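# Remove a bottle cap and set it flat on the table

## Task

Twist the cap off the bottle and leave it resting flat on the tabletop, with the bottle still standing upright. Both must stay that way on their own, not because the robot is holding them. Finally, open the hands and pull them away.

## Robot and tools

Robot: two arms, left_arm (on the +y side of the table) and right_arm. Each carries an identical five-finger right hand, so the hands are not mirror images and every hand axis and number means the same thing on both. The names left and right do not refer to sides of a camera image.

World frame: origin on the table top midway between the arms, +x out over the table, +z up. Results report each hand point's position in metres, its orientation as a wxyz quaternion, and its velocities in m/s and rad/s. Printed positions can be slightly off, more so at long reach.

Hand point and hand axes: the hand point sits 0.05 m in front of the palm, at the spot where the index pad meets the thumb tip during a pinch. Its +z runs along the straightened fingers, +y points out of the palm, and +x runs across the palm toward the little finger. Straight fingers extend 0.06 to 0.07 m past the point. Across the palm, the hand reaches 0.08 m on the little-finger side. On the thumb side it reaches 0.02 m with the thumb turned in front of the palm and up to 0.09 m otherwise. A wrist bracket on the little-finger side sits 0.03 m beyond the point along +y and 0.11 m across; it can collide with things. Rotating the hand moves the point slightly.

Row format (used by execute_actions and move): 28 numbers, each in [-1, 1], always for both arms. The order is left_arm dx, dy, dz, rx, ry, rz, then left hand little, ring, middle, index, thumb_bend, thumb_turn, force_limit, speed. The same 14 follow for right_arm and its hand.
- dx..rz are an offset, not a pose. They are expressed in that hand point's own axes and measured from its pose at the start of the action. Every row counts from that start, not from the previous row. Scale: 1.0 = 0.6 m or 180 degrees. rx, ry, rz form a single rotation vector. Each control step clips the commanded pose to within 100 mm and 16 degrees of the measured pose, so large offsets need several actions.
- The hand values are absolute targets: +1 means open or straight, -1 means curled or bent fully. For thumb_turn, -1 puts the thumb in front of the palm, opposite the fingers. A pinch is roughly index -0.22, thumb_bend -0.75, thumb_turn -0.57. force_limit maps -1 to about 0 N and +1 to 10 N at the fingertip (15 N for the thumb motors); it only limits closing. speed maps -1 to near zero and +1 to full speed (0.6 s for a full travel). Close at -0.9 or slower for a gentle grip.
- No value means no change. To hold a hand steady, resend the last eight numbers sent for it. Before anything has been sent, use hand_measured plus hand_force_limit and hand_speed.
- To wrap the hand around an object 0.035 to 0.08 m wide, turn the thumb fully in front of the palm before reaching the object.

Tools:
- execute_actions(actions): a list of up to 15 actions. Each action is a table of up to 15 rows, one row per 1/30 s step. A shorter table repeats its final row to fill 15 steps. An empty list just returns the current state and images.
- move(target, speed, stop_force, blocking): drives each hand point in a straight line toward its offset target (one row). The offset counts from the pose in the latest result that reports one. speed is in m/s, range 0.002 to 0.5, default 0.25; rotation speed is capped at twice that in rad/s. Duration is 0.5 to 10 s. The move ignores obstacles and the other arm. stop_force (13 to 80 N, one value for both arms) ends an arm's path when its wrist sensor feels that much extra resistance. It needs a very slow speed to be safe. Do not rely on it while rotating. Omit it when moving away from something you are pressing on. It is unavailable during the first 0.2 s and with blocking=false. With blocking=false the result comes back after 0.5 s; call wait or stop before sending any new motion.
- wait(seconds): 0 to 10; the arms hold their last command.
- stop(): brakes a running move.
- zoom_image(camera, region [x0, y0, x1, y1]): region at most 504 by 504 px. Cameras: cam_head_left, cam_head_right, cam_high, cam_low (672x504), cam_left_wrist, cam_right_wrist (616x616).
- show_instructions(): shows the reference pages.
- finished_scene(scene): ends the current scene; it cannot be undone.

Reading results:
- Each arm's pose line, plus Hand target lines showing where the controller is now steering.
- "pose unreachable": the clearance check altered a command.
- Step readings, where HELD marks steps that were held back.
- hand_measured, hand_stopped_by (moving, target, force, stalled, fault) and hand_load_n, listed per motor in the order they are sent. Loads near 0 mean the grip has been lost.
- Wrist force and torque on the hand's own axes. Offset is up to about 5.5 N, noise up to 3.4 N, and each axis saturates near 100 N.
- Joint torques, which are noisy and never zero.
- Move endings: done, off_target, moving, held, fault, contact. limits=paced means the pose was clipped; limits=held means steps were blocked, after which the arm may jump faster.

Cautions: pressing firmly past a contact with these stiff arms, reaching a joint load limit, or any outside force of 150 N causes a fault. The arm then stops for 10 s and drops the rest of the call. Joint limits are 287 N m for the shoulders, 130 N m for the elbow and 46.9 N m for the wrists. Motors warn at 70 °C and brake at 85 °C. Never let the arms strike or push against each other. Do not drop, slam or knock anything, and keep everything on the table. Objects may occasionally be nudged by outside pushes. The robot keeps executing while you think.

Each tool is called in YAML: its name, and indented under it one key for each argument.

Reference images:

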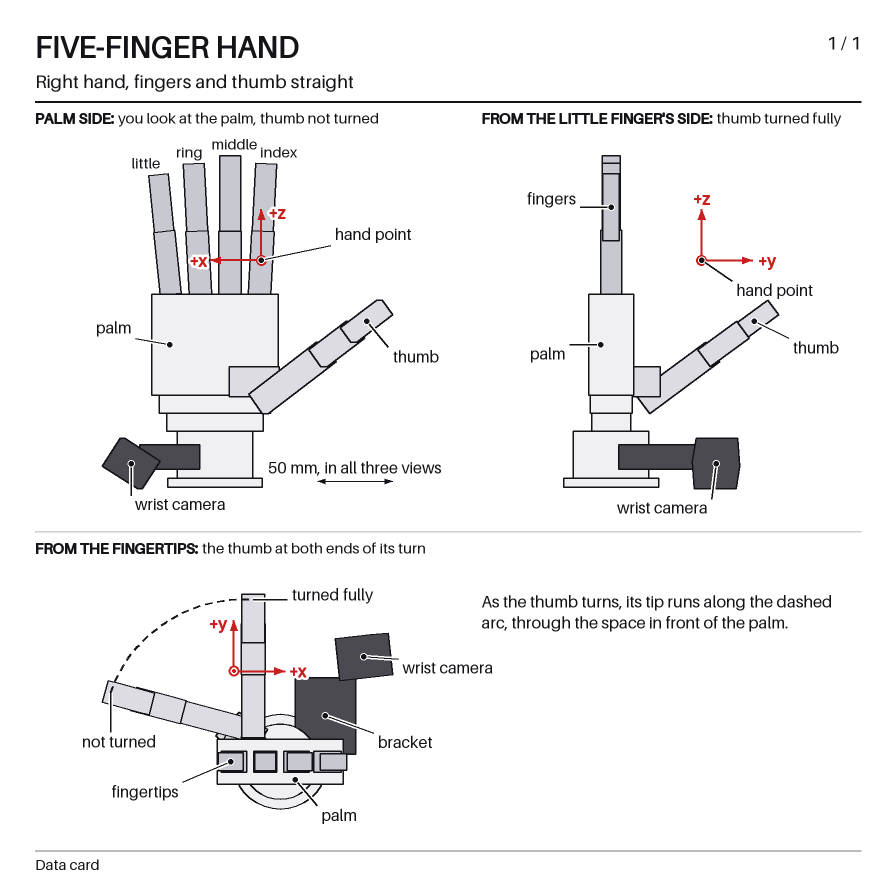

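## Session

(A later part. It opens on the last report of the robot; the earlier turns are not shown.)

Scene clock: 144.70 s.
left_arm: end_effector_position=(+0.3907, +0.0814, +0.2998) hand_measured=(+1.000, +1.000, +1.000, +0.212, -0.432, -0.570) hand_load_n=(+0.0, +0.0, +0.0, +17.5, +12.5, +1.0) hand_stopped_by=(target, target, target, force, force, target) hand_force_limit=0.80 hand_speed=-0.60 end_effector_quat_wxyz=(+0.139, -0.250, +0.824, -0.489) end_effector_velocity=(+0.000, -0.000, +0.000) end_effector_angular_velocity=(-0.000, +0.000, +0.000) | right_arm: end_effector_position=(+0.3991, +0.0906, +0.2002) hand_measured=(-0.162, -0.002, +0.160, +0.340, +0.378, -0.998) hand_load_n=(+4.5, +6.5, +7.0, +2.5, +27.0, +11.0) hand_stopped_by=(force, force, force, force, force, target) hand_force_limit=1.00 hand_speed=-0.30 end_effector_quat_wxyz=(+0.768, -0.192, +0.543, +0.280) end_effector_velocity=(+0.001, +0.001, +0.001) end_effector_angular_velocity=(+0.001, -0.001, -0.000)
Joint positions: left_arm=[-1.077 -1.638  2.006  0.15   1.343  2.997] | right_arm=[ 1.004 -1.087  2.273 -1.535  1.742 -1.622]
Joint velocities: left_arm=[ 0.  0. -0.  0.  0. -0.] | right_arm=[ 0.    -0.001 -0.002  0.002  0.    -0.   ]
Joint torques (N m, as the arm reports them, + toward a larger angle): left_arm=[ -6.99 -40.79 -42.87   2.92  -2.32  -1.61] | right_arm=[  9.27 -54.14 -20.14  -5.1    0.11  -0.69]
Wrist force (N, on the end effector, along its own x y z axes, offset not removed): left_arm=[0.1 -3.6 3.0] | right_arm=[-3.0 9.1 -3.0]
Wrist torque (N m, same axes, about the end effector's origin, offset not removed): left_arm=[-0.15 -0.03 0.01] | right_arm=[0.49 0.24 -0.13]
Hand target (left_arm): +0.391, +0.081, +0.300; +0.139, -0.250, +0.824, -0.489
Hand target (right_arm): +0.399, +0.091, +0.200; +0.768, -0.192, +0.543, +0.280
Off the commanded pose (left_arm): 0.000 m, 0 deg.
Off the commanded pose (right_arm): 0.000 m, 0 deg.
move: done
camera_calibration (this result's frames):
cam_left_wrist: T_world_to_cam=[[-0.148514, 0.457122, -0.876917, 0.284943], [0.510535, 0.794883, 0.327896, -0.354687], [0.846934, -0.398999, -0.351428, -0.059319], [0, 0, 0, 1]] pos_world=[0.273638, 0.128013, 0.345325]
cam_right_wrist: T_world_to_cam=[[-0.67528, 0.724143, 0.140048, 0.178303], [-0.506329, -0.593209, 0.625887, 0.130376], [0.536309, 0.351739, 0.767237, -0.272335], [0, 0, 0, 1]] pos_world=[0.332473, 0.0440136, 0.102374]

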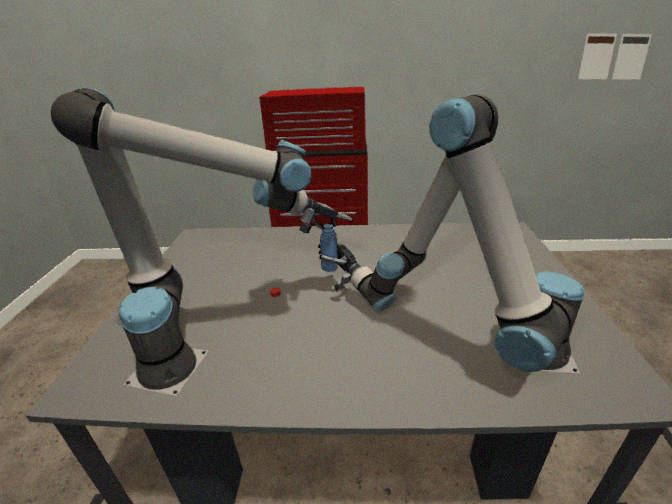

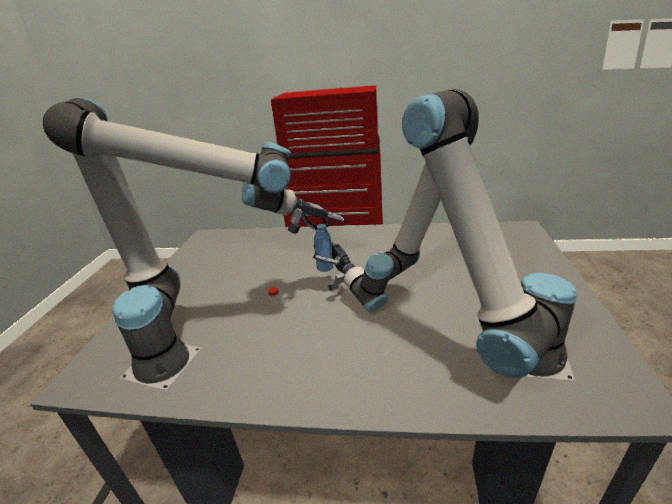

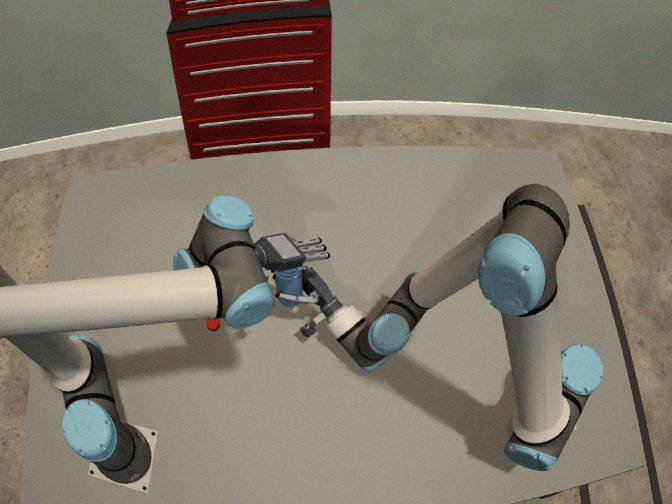

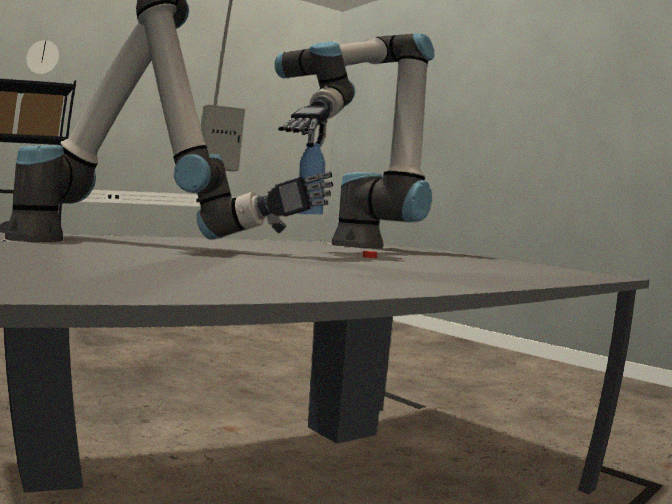

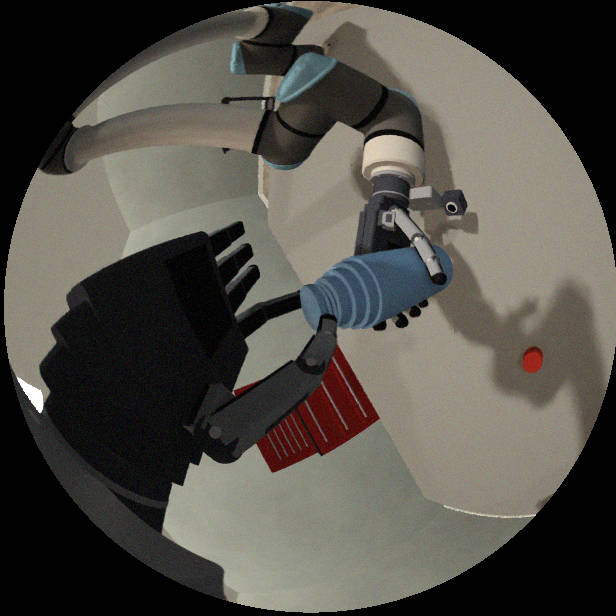

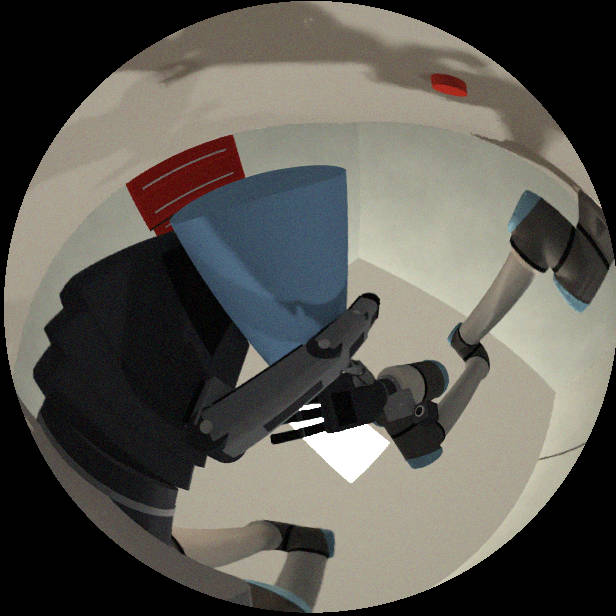

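Gripping only the lip; go 7 mm lower.

move:
  target: [0,0,0,0,0,0,1,1,1,0.6,0.05,-0.57,0.8,0.3, 0,0,0,0,0,0,-0.98,-1,-1,-1,-0.62,-1,1,-0.3]

move:
  target: [0,0.011,0.006,0,0,0,1,1,1,0.6,0.05,-0.57,0.8,0.3, 0,0,0,0,0,0,-0.98,-1,-1,-1,-0.62,-1,1,-0.3]
  speed: 0.03
  stop_force: 13

move:
  target: [0,0,0,0,0,0,1,1,1,-0.5,-1,-0.57,0.8,-0.6, 0,0,0,0,0,0,-0.98,-1,-1,-1,-0.62,-1,1,-0.3]

zoom_image:
  camera: "cam_low"
  region: [220,80,420,250]

Scene clock: 145.70 s.
left_arm: end_effector_position=(+0.3907, +0.0814, +0.2998) hand_measured=(+1.000, +1.000, +1.000, +0.600, +0.050, -0.570) hand_load_n=(+0.0, +0.0, +0.0, +0.0, +0.0, +0.0) hand_stopped_by=(target, target, target, target, target, target) hand_force_limit=0.80 hand_speed=0.30 end_effector_quat_wxyz=(+0.139, -0.250, +0.824, -0.489) end_effector_velocity=(-0.000, -0.000, -0.001) end_effector_angular_velocity=(+0.003, +0.001, -0.000) | right_arm: end_effector_position=(+0.3991, +0.0906, +0.2002) hand_measured=(-0.162, -0.002, +0.160, +0.340, +0.378, -0.998) hand_load_n=(+5.0, +7.0, +8.0, +3.5, +26.0, +11.5) hand_stopped_by=(force, force, force, force, force, target) hand_force_limit=1.00 hand_speed=-0.30 end_effector_quat_wxyz=(+0.768, -0.192, +0.543, +0.280) end_effector_velocity=(+0.001, +0.000, -0.000) end_effector_angular_velocity=(-0.000, +0.000, -0.000)
Joint positions: left_arm=[-1.077 -1.638  2.006  0.15   1.343  2.997] | right_arm=[ 1.004 -1.087  2.273 -1.535  1.742 -1.622]
Joint velocities: left_arm=[-0.     0.002 -0.     0.001 -0.    -0.   ] | right_arm=[-0.     0.001 -0.001  0.001  0.     0.   ]
Joint torques (N m, as the arm reports them, + toward a larger angle): left_arm=[ -7.86 -37.57 -43.53   1.05  -2.23  -1.56] | right_arm=[  9.64 -53.84 -20.73  -5.08   0.73  -0.55]
Wrist force (N, on the end effector, along its own x y z axes, offset not removed): left_arm=[-0.1 -0.4 -1.1] | right_arm=[6.3 -4.0 -1.1]
Wrist torque (N m, same axes, about the end effector's origin, offset not removed): left_arm=[-0.17 0.00 0.10] | right_arm=[-0.85 -0.77 0.30]
Hand target (left_arm): +0.391, +0.081, +0.300; +0.139, -0.250, +0.824, -0.489
Hand target (right_arm): +0.399, +0.091, +0.200; +0.768, -0.192, +0.543, +0.280
Off the commanded pose (left_arm): 0.000 m, 0 deg.
Off the commanded pose (right_arm): 0.000 m, 0 deg.
move: done
camera_calibration (this result's frames):
cam_left_wrist: T_world_to_cam=[[-0.148519, 0.457137, -0.876908, 0.284939], [0.510537, 0.794877, 0.327907, -0.354697], [0.846932, -0.398993, -0.35144, -0.0593084], [0, 0, 0, 1]] pos_world=[0.273635, 0.128021, 0.345329]
cam_right_wrist: T_world_to_cam=[[-0.675281, 0.724143, 0.140048, 0.178303], [-0.506329, -0.593209, 0.625887, 0.130375], [0.536309, 0.351739, 0.767237, -0.272335], [0, 0, 0, 1]] pos_world=[0.332473, 0.0440135, 0.102374]

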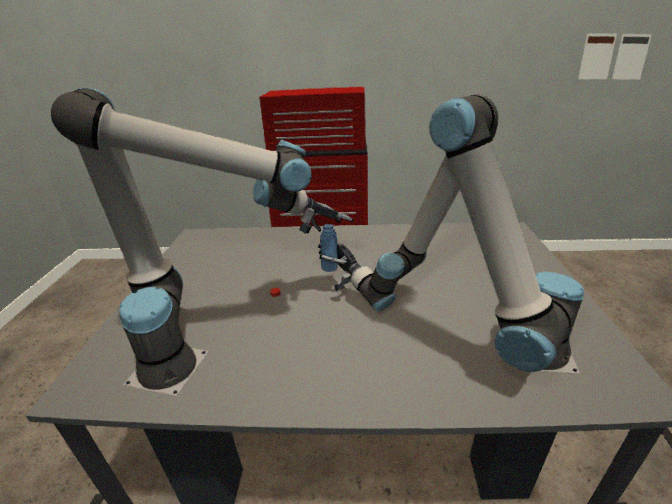

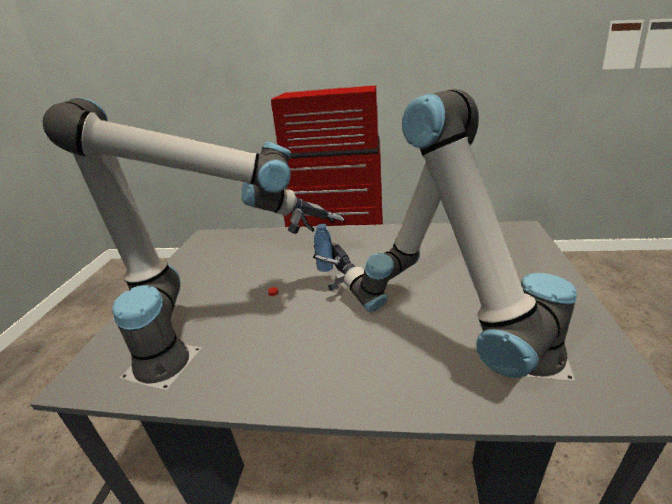

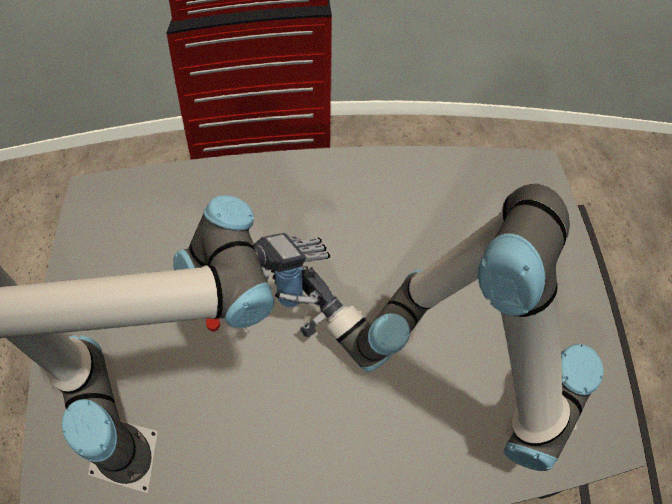

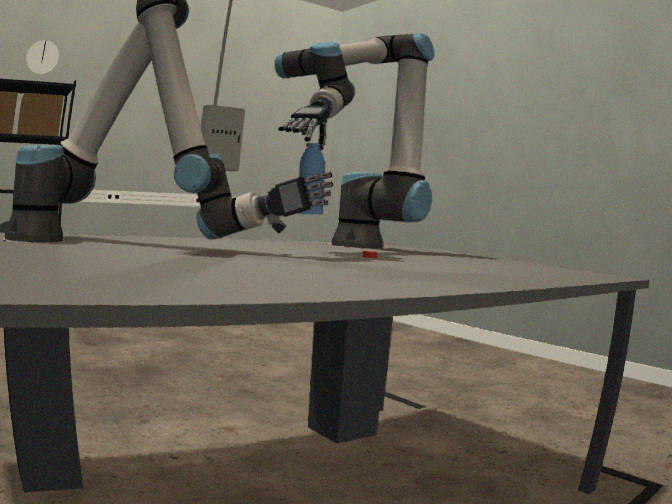

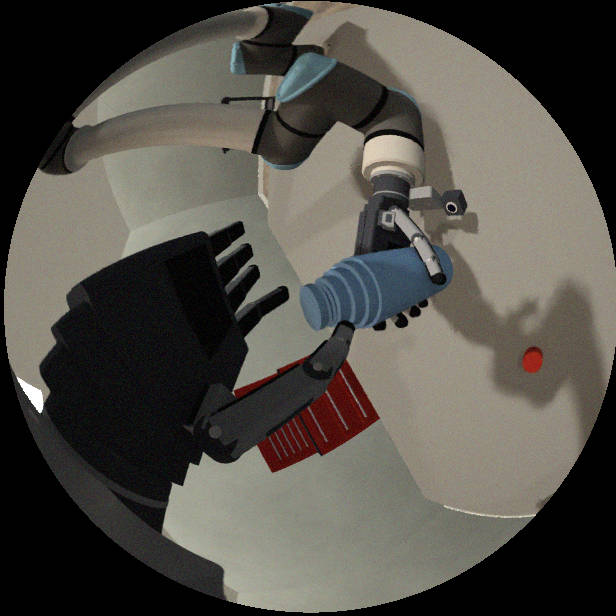

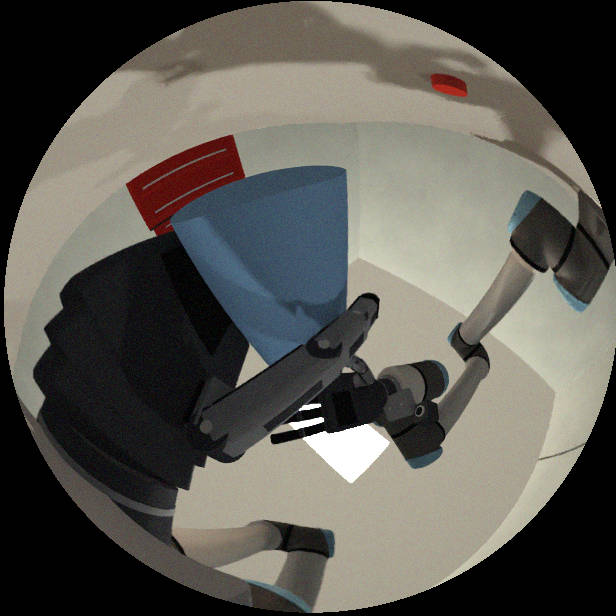

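Scene clock: 146.43 s.
left_arm: end_effector_position=(+0.3906, +0.0814, +0.2926) hand_measured=(+1.000, +1.000, +1.000, +0.600, +0.050, -0.570) hand_load_n=(+0.0, +0.0, +0.0, +0.0, +0.0, +0.0) hand_stopped_by=(target, target, target, target, target, target) hand_force_limit=0.80 hand_speed=0.30 end_effector_quat_wxyz=(+0.139, -0.250, +0.824, -0.489) end_effector_velocity=(-0.000, +0.000, -0.003) end_effector_angular_velocity=(-0.000, -0.000, +0.000) | right_arm: end_effector_position=(+0.3991, +0.0906, +0.2002) hand_measured=(-0.162, -0.002, +0.160, +0.340, +0.378, -0.998) hand_load_n=(+5.0, +7.0, +8.0, +3.5, +26.0, +11.5) hand_stopped_by=(force, force, force, force, force, target) hand_force_limit=1.00 hand_speed=-0.30 end_effector_quat_wxyz=(+0.768, -0.192, +0.543, +0.280) end_effector_velocity=(-0.001, -0.000, -0.001) end_effector_angular_velocity=(-0.001, +0.001, +0.000)
Joint positions: left_arm=[-1.077 -1.633  2.015  0.136  1.343  2.997] | right_arm=[ 1.004 -1.087  2.273 -1.535  1.742 -1.622]
Joint velocities: left_arm=[ 0.     0.002  0.005 -0.007 -0.    -0.   ] | right_arm=[ 0.     0.001  0.001 -0.001  0.     0.   ]
Joint torques (N m, as the arm reports them, + toward a larger angle): left_arm=[-10.64 -23.69 -30.41  -1.47  -3.04  -2.27] | right_arm=[  9.52 -56.54 -21.5   -5.43   0.16  -0.62]
Wrist force (N, on the end effector, along its own x y z axes, offset not removed): left_arm=[-0.9 -1.2 -2.9] | right_arm=[0.0 -2.2 3.8]
Wrist torque (N m, same axes, about the end effector's origin, offset not removed): left_arm=[-0.12 0.23 -0.07] | right_arm=[-0.90 0.00 0.00]
Hand target (left_arm): +0.391, +0.081, +0.292; +0.139, -0.250, +0.824, -0.489
Hand target (right_arm): +0.399, +0.091, +0.200; +0.768, -0.192, +0.543, +0.280
Off the commanded pose (left_arm): 0.000 m, 0 deg.
Off the commanded pose (right_arm): 0.000 m, 0 deg.
move: done
camera_calibration (this result's frames):
cam_left_wrist: T_world_to_cam=[[-0.148528, 0.457147, -0.876901, 0.278662], [0.510536, 0.794875, 0.327911, -0.352287], [0.846931, -0.398986, -0.351452, -0.0617367], [0, 0, 0, 1]] pos_world=[0.273531, 0.128002, 0.33818]
cam_right_wrist: T_world_to_cam=[[-0.675281, 0.724143, 0.140048, 0.178303], [-0.506329, -0.593209, 0.625886, 0.130376], [0.536309, 0.351739, 0.767237, -0.272335], [0, 0, 0, 1]] pos_world=[0.332473, 0.0440136, 0.102374]

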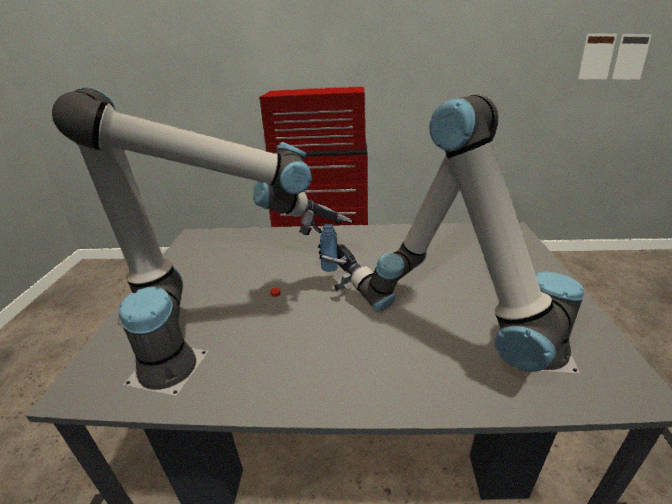

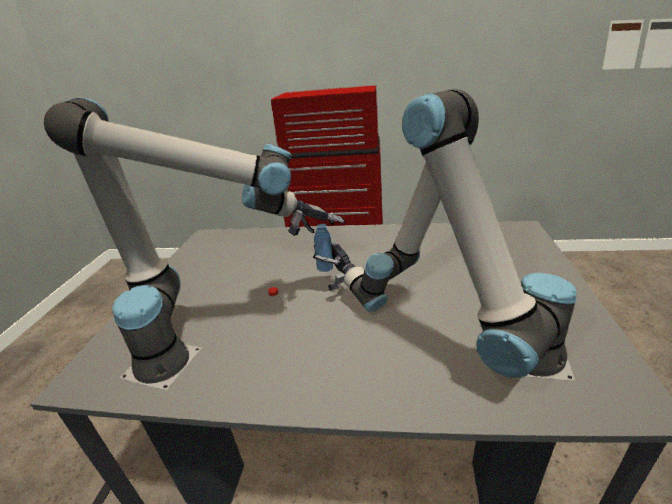

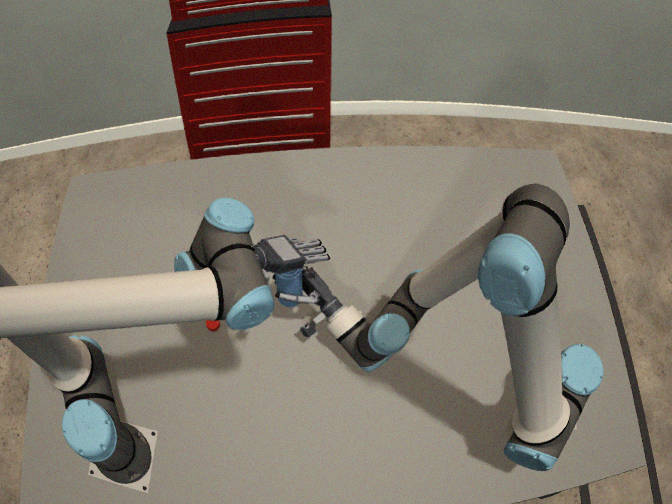

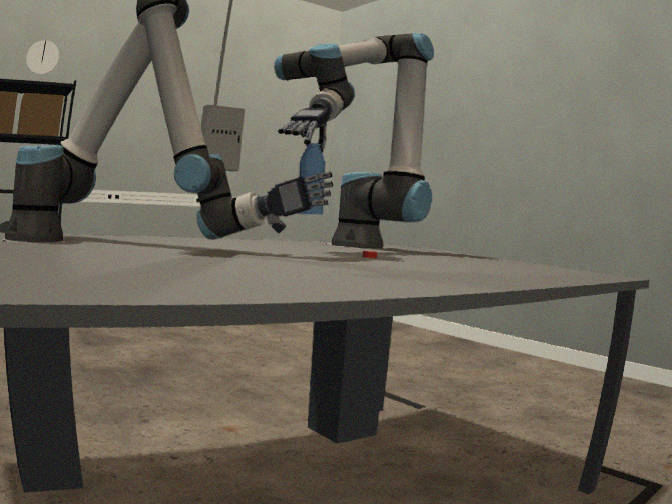

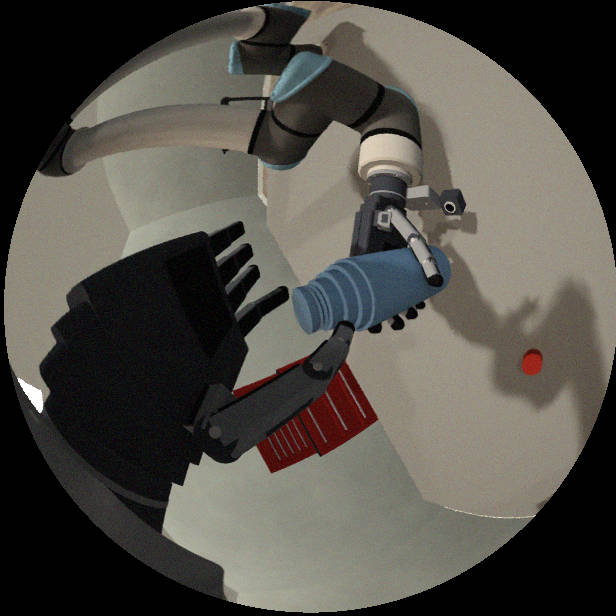

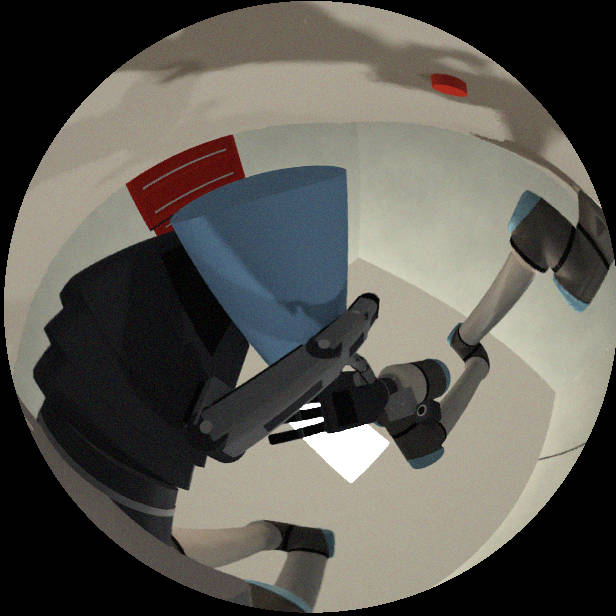

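Scene clock: 147.97 s.
left_arm: end_effector_position=(+0.3906, +0.0814, +0.2927) hand_measured=(+1.000, +1.000, +1.000, +0.228, -0.444, -0.570) hand_load_n=(+0.0, +0.0, +0.0, +15.0, +13.0, +1.0) hand_stopped_by=(target, target, target, force, force, target) hand_force_limit=0.80 hand_speed=-0.60 end_effector_quat_wxyz=(+0.139, -0.250, +0.824, -0.489) end_effector_velocity=(-0.000, +0.000, +0.001) end_effector_angular_velocity=(-0.001, -0.000, +0.000) | right_arm: end_effector_position=(+0.3991, +0.0906, +0.2002) hand_measured=(-0.162, -0.002, +0.160, +0.340, +0.378, -0.998) hand_load_n=(+5.0, +6.5, +7.5, +2.5, +26.5, +11.0) hand_stopped_by=(force, force, force, force, force, target) hand_force_limit=1.00 hand_speed=-0.30 end_effector_quat_wxyz=(+0.768, -0.192, +0.543, +0.280) end_effector_velocity=(-0.000, -0.000, +0.001) end_effector_angular_velocity=(+0.001, -0.001, +0.000)
Joint positions: left_arm=[-1.077 -1.633  2.015  0.136  1.343  2.997] | right_arm=[ 1.004 -1.087  2.273 -1.535  1.742 -1.622]
Joint velocities: left_arm=[-0.    -0.001  0.    -0.    -0.    -0.   ] | right_arm=[ 0.    -0.001  0.    -0.001 -0.    -0.   ]
Joint torques (N m, as the arm reports them, + toward a larger angle): left_arm=[ -8.47 -39.81 -32.55   2.54  -2.22  -2.01] | right_arm=[  9.12 -57.31 -20.86  -5.1    0.19  -0.94]
Wrist force (N, on the end effector, along its own x y z axes, offset not removed): left_arm=[-2.1 -2.1 -2.2] | right_arm=[6.2 0.7 -2.4]
Wrist torque (N m, same axes, about the end effector's origin, offset not removed): left_arm=[0.41 0.29 0.07] | right_arm=[-0.50 -0.84 0.29]
Hand target (left_arm): +0.391, +0.081, +0.293; +0.139, -0.250, +0.824, -0.489
Hand target (right_arm): +0.399, +0.091, +0.200; +0.768, -0.192, +0.543, +0.280
Off the commanded pose (left_arm): 0.000 m, 0 deg.
Off the commanded pose (right_arm): 0.000 m, 0 deg.
move: done
camera_calibration (this result's frames):
cam_left_wrist: T_world_to_cam=[[-0.148529, 0.457155, -0.876897, 0.278684], [0.510532, 0.794875, 0.32792, -0.35229], [0.846933, -0.398978, -0.351454, -0.0617342], [0, 0, 0, 1]] pos_world=[0.273533, 0.127994, 0.338203]
cam_right_wrist: T_world_to_cam=[[-0.675281, 0.724143, 0.140048, 0.178303], [-0.506329, -0.593209, 0.625887, 0.130376], [0.536309, 0.351739, 0.767237, -0.272335], [0, 0, 0, 1]] pos_world=[0.332473, 0.0440135, 0.102374]

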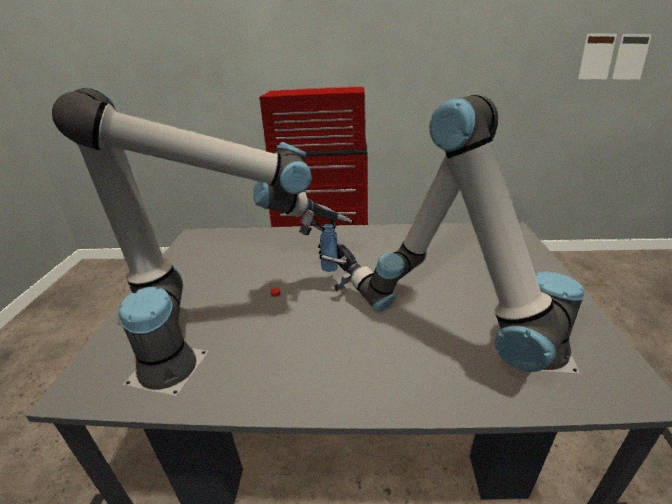

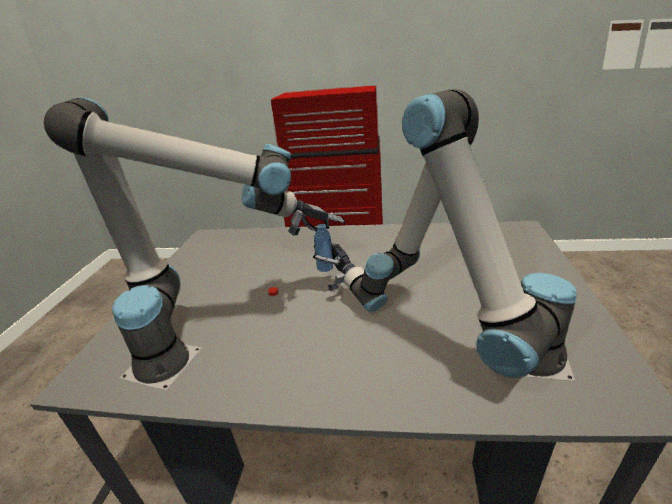

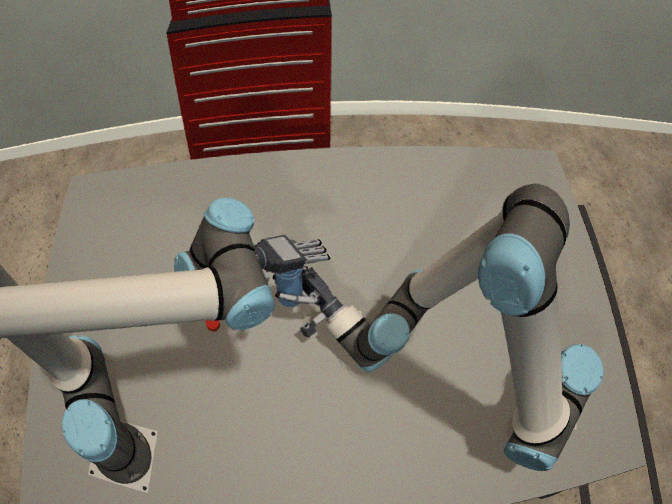

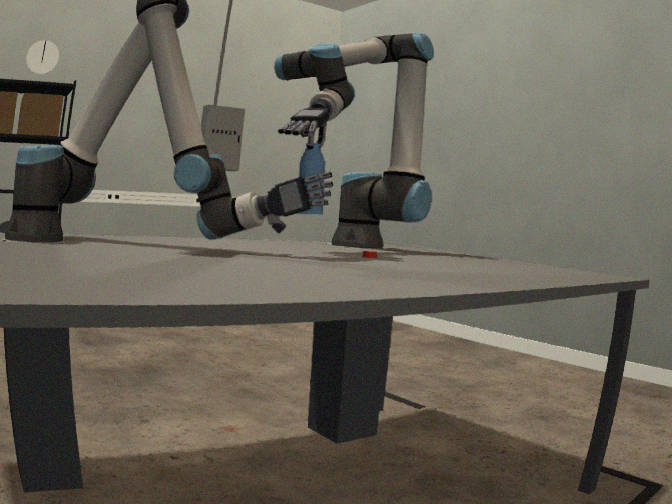

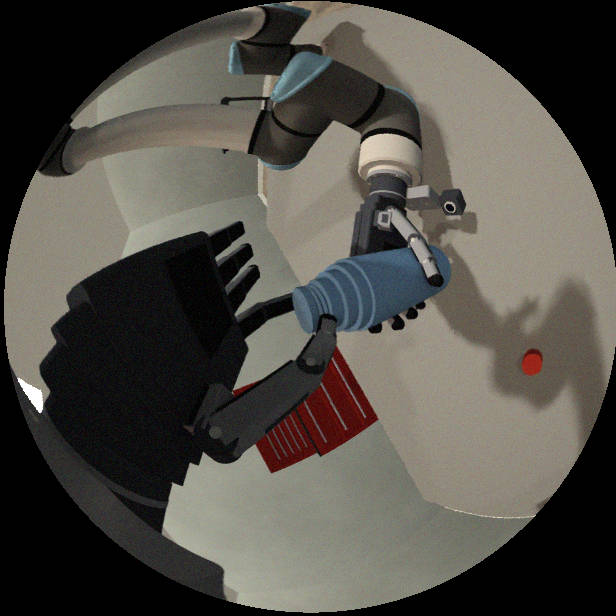

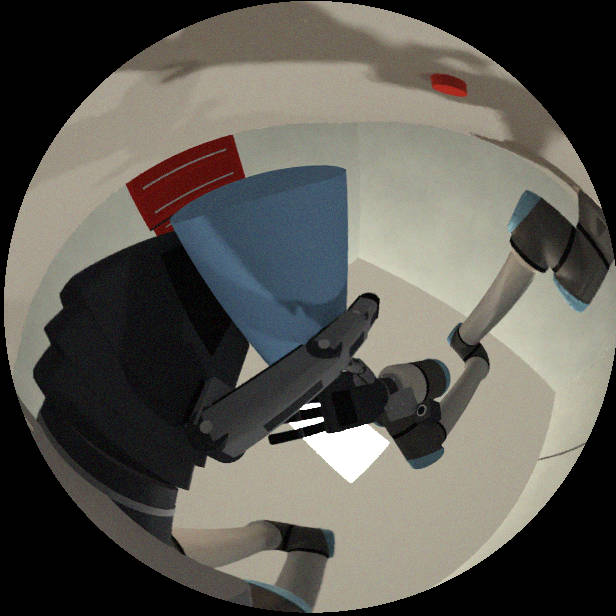

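Region (220, 80, 420, 250) of cam_low's 672x504 image, scaled by 2.520, with more detail than that image has; it fills the top 428 rows of this view, and the rest is white.

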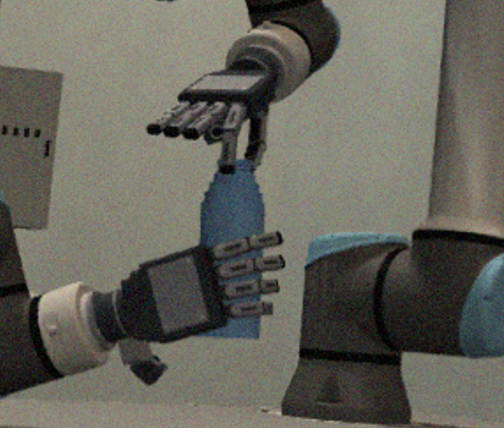

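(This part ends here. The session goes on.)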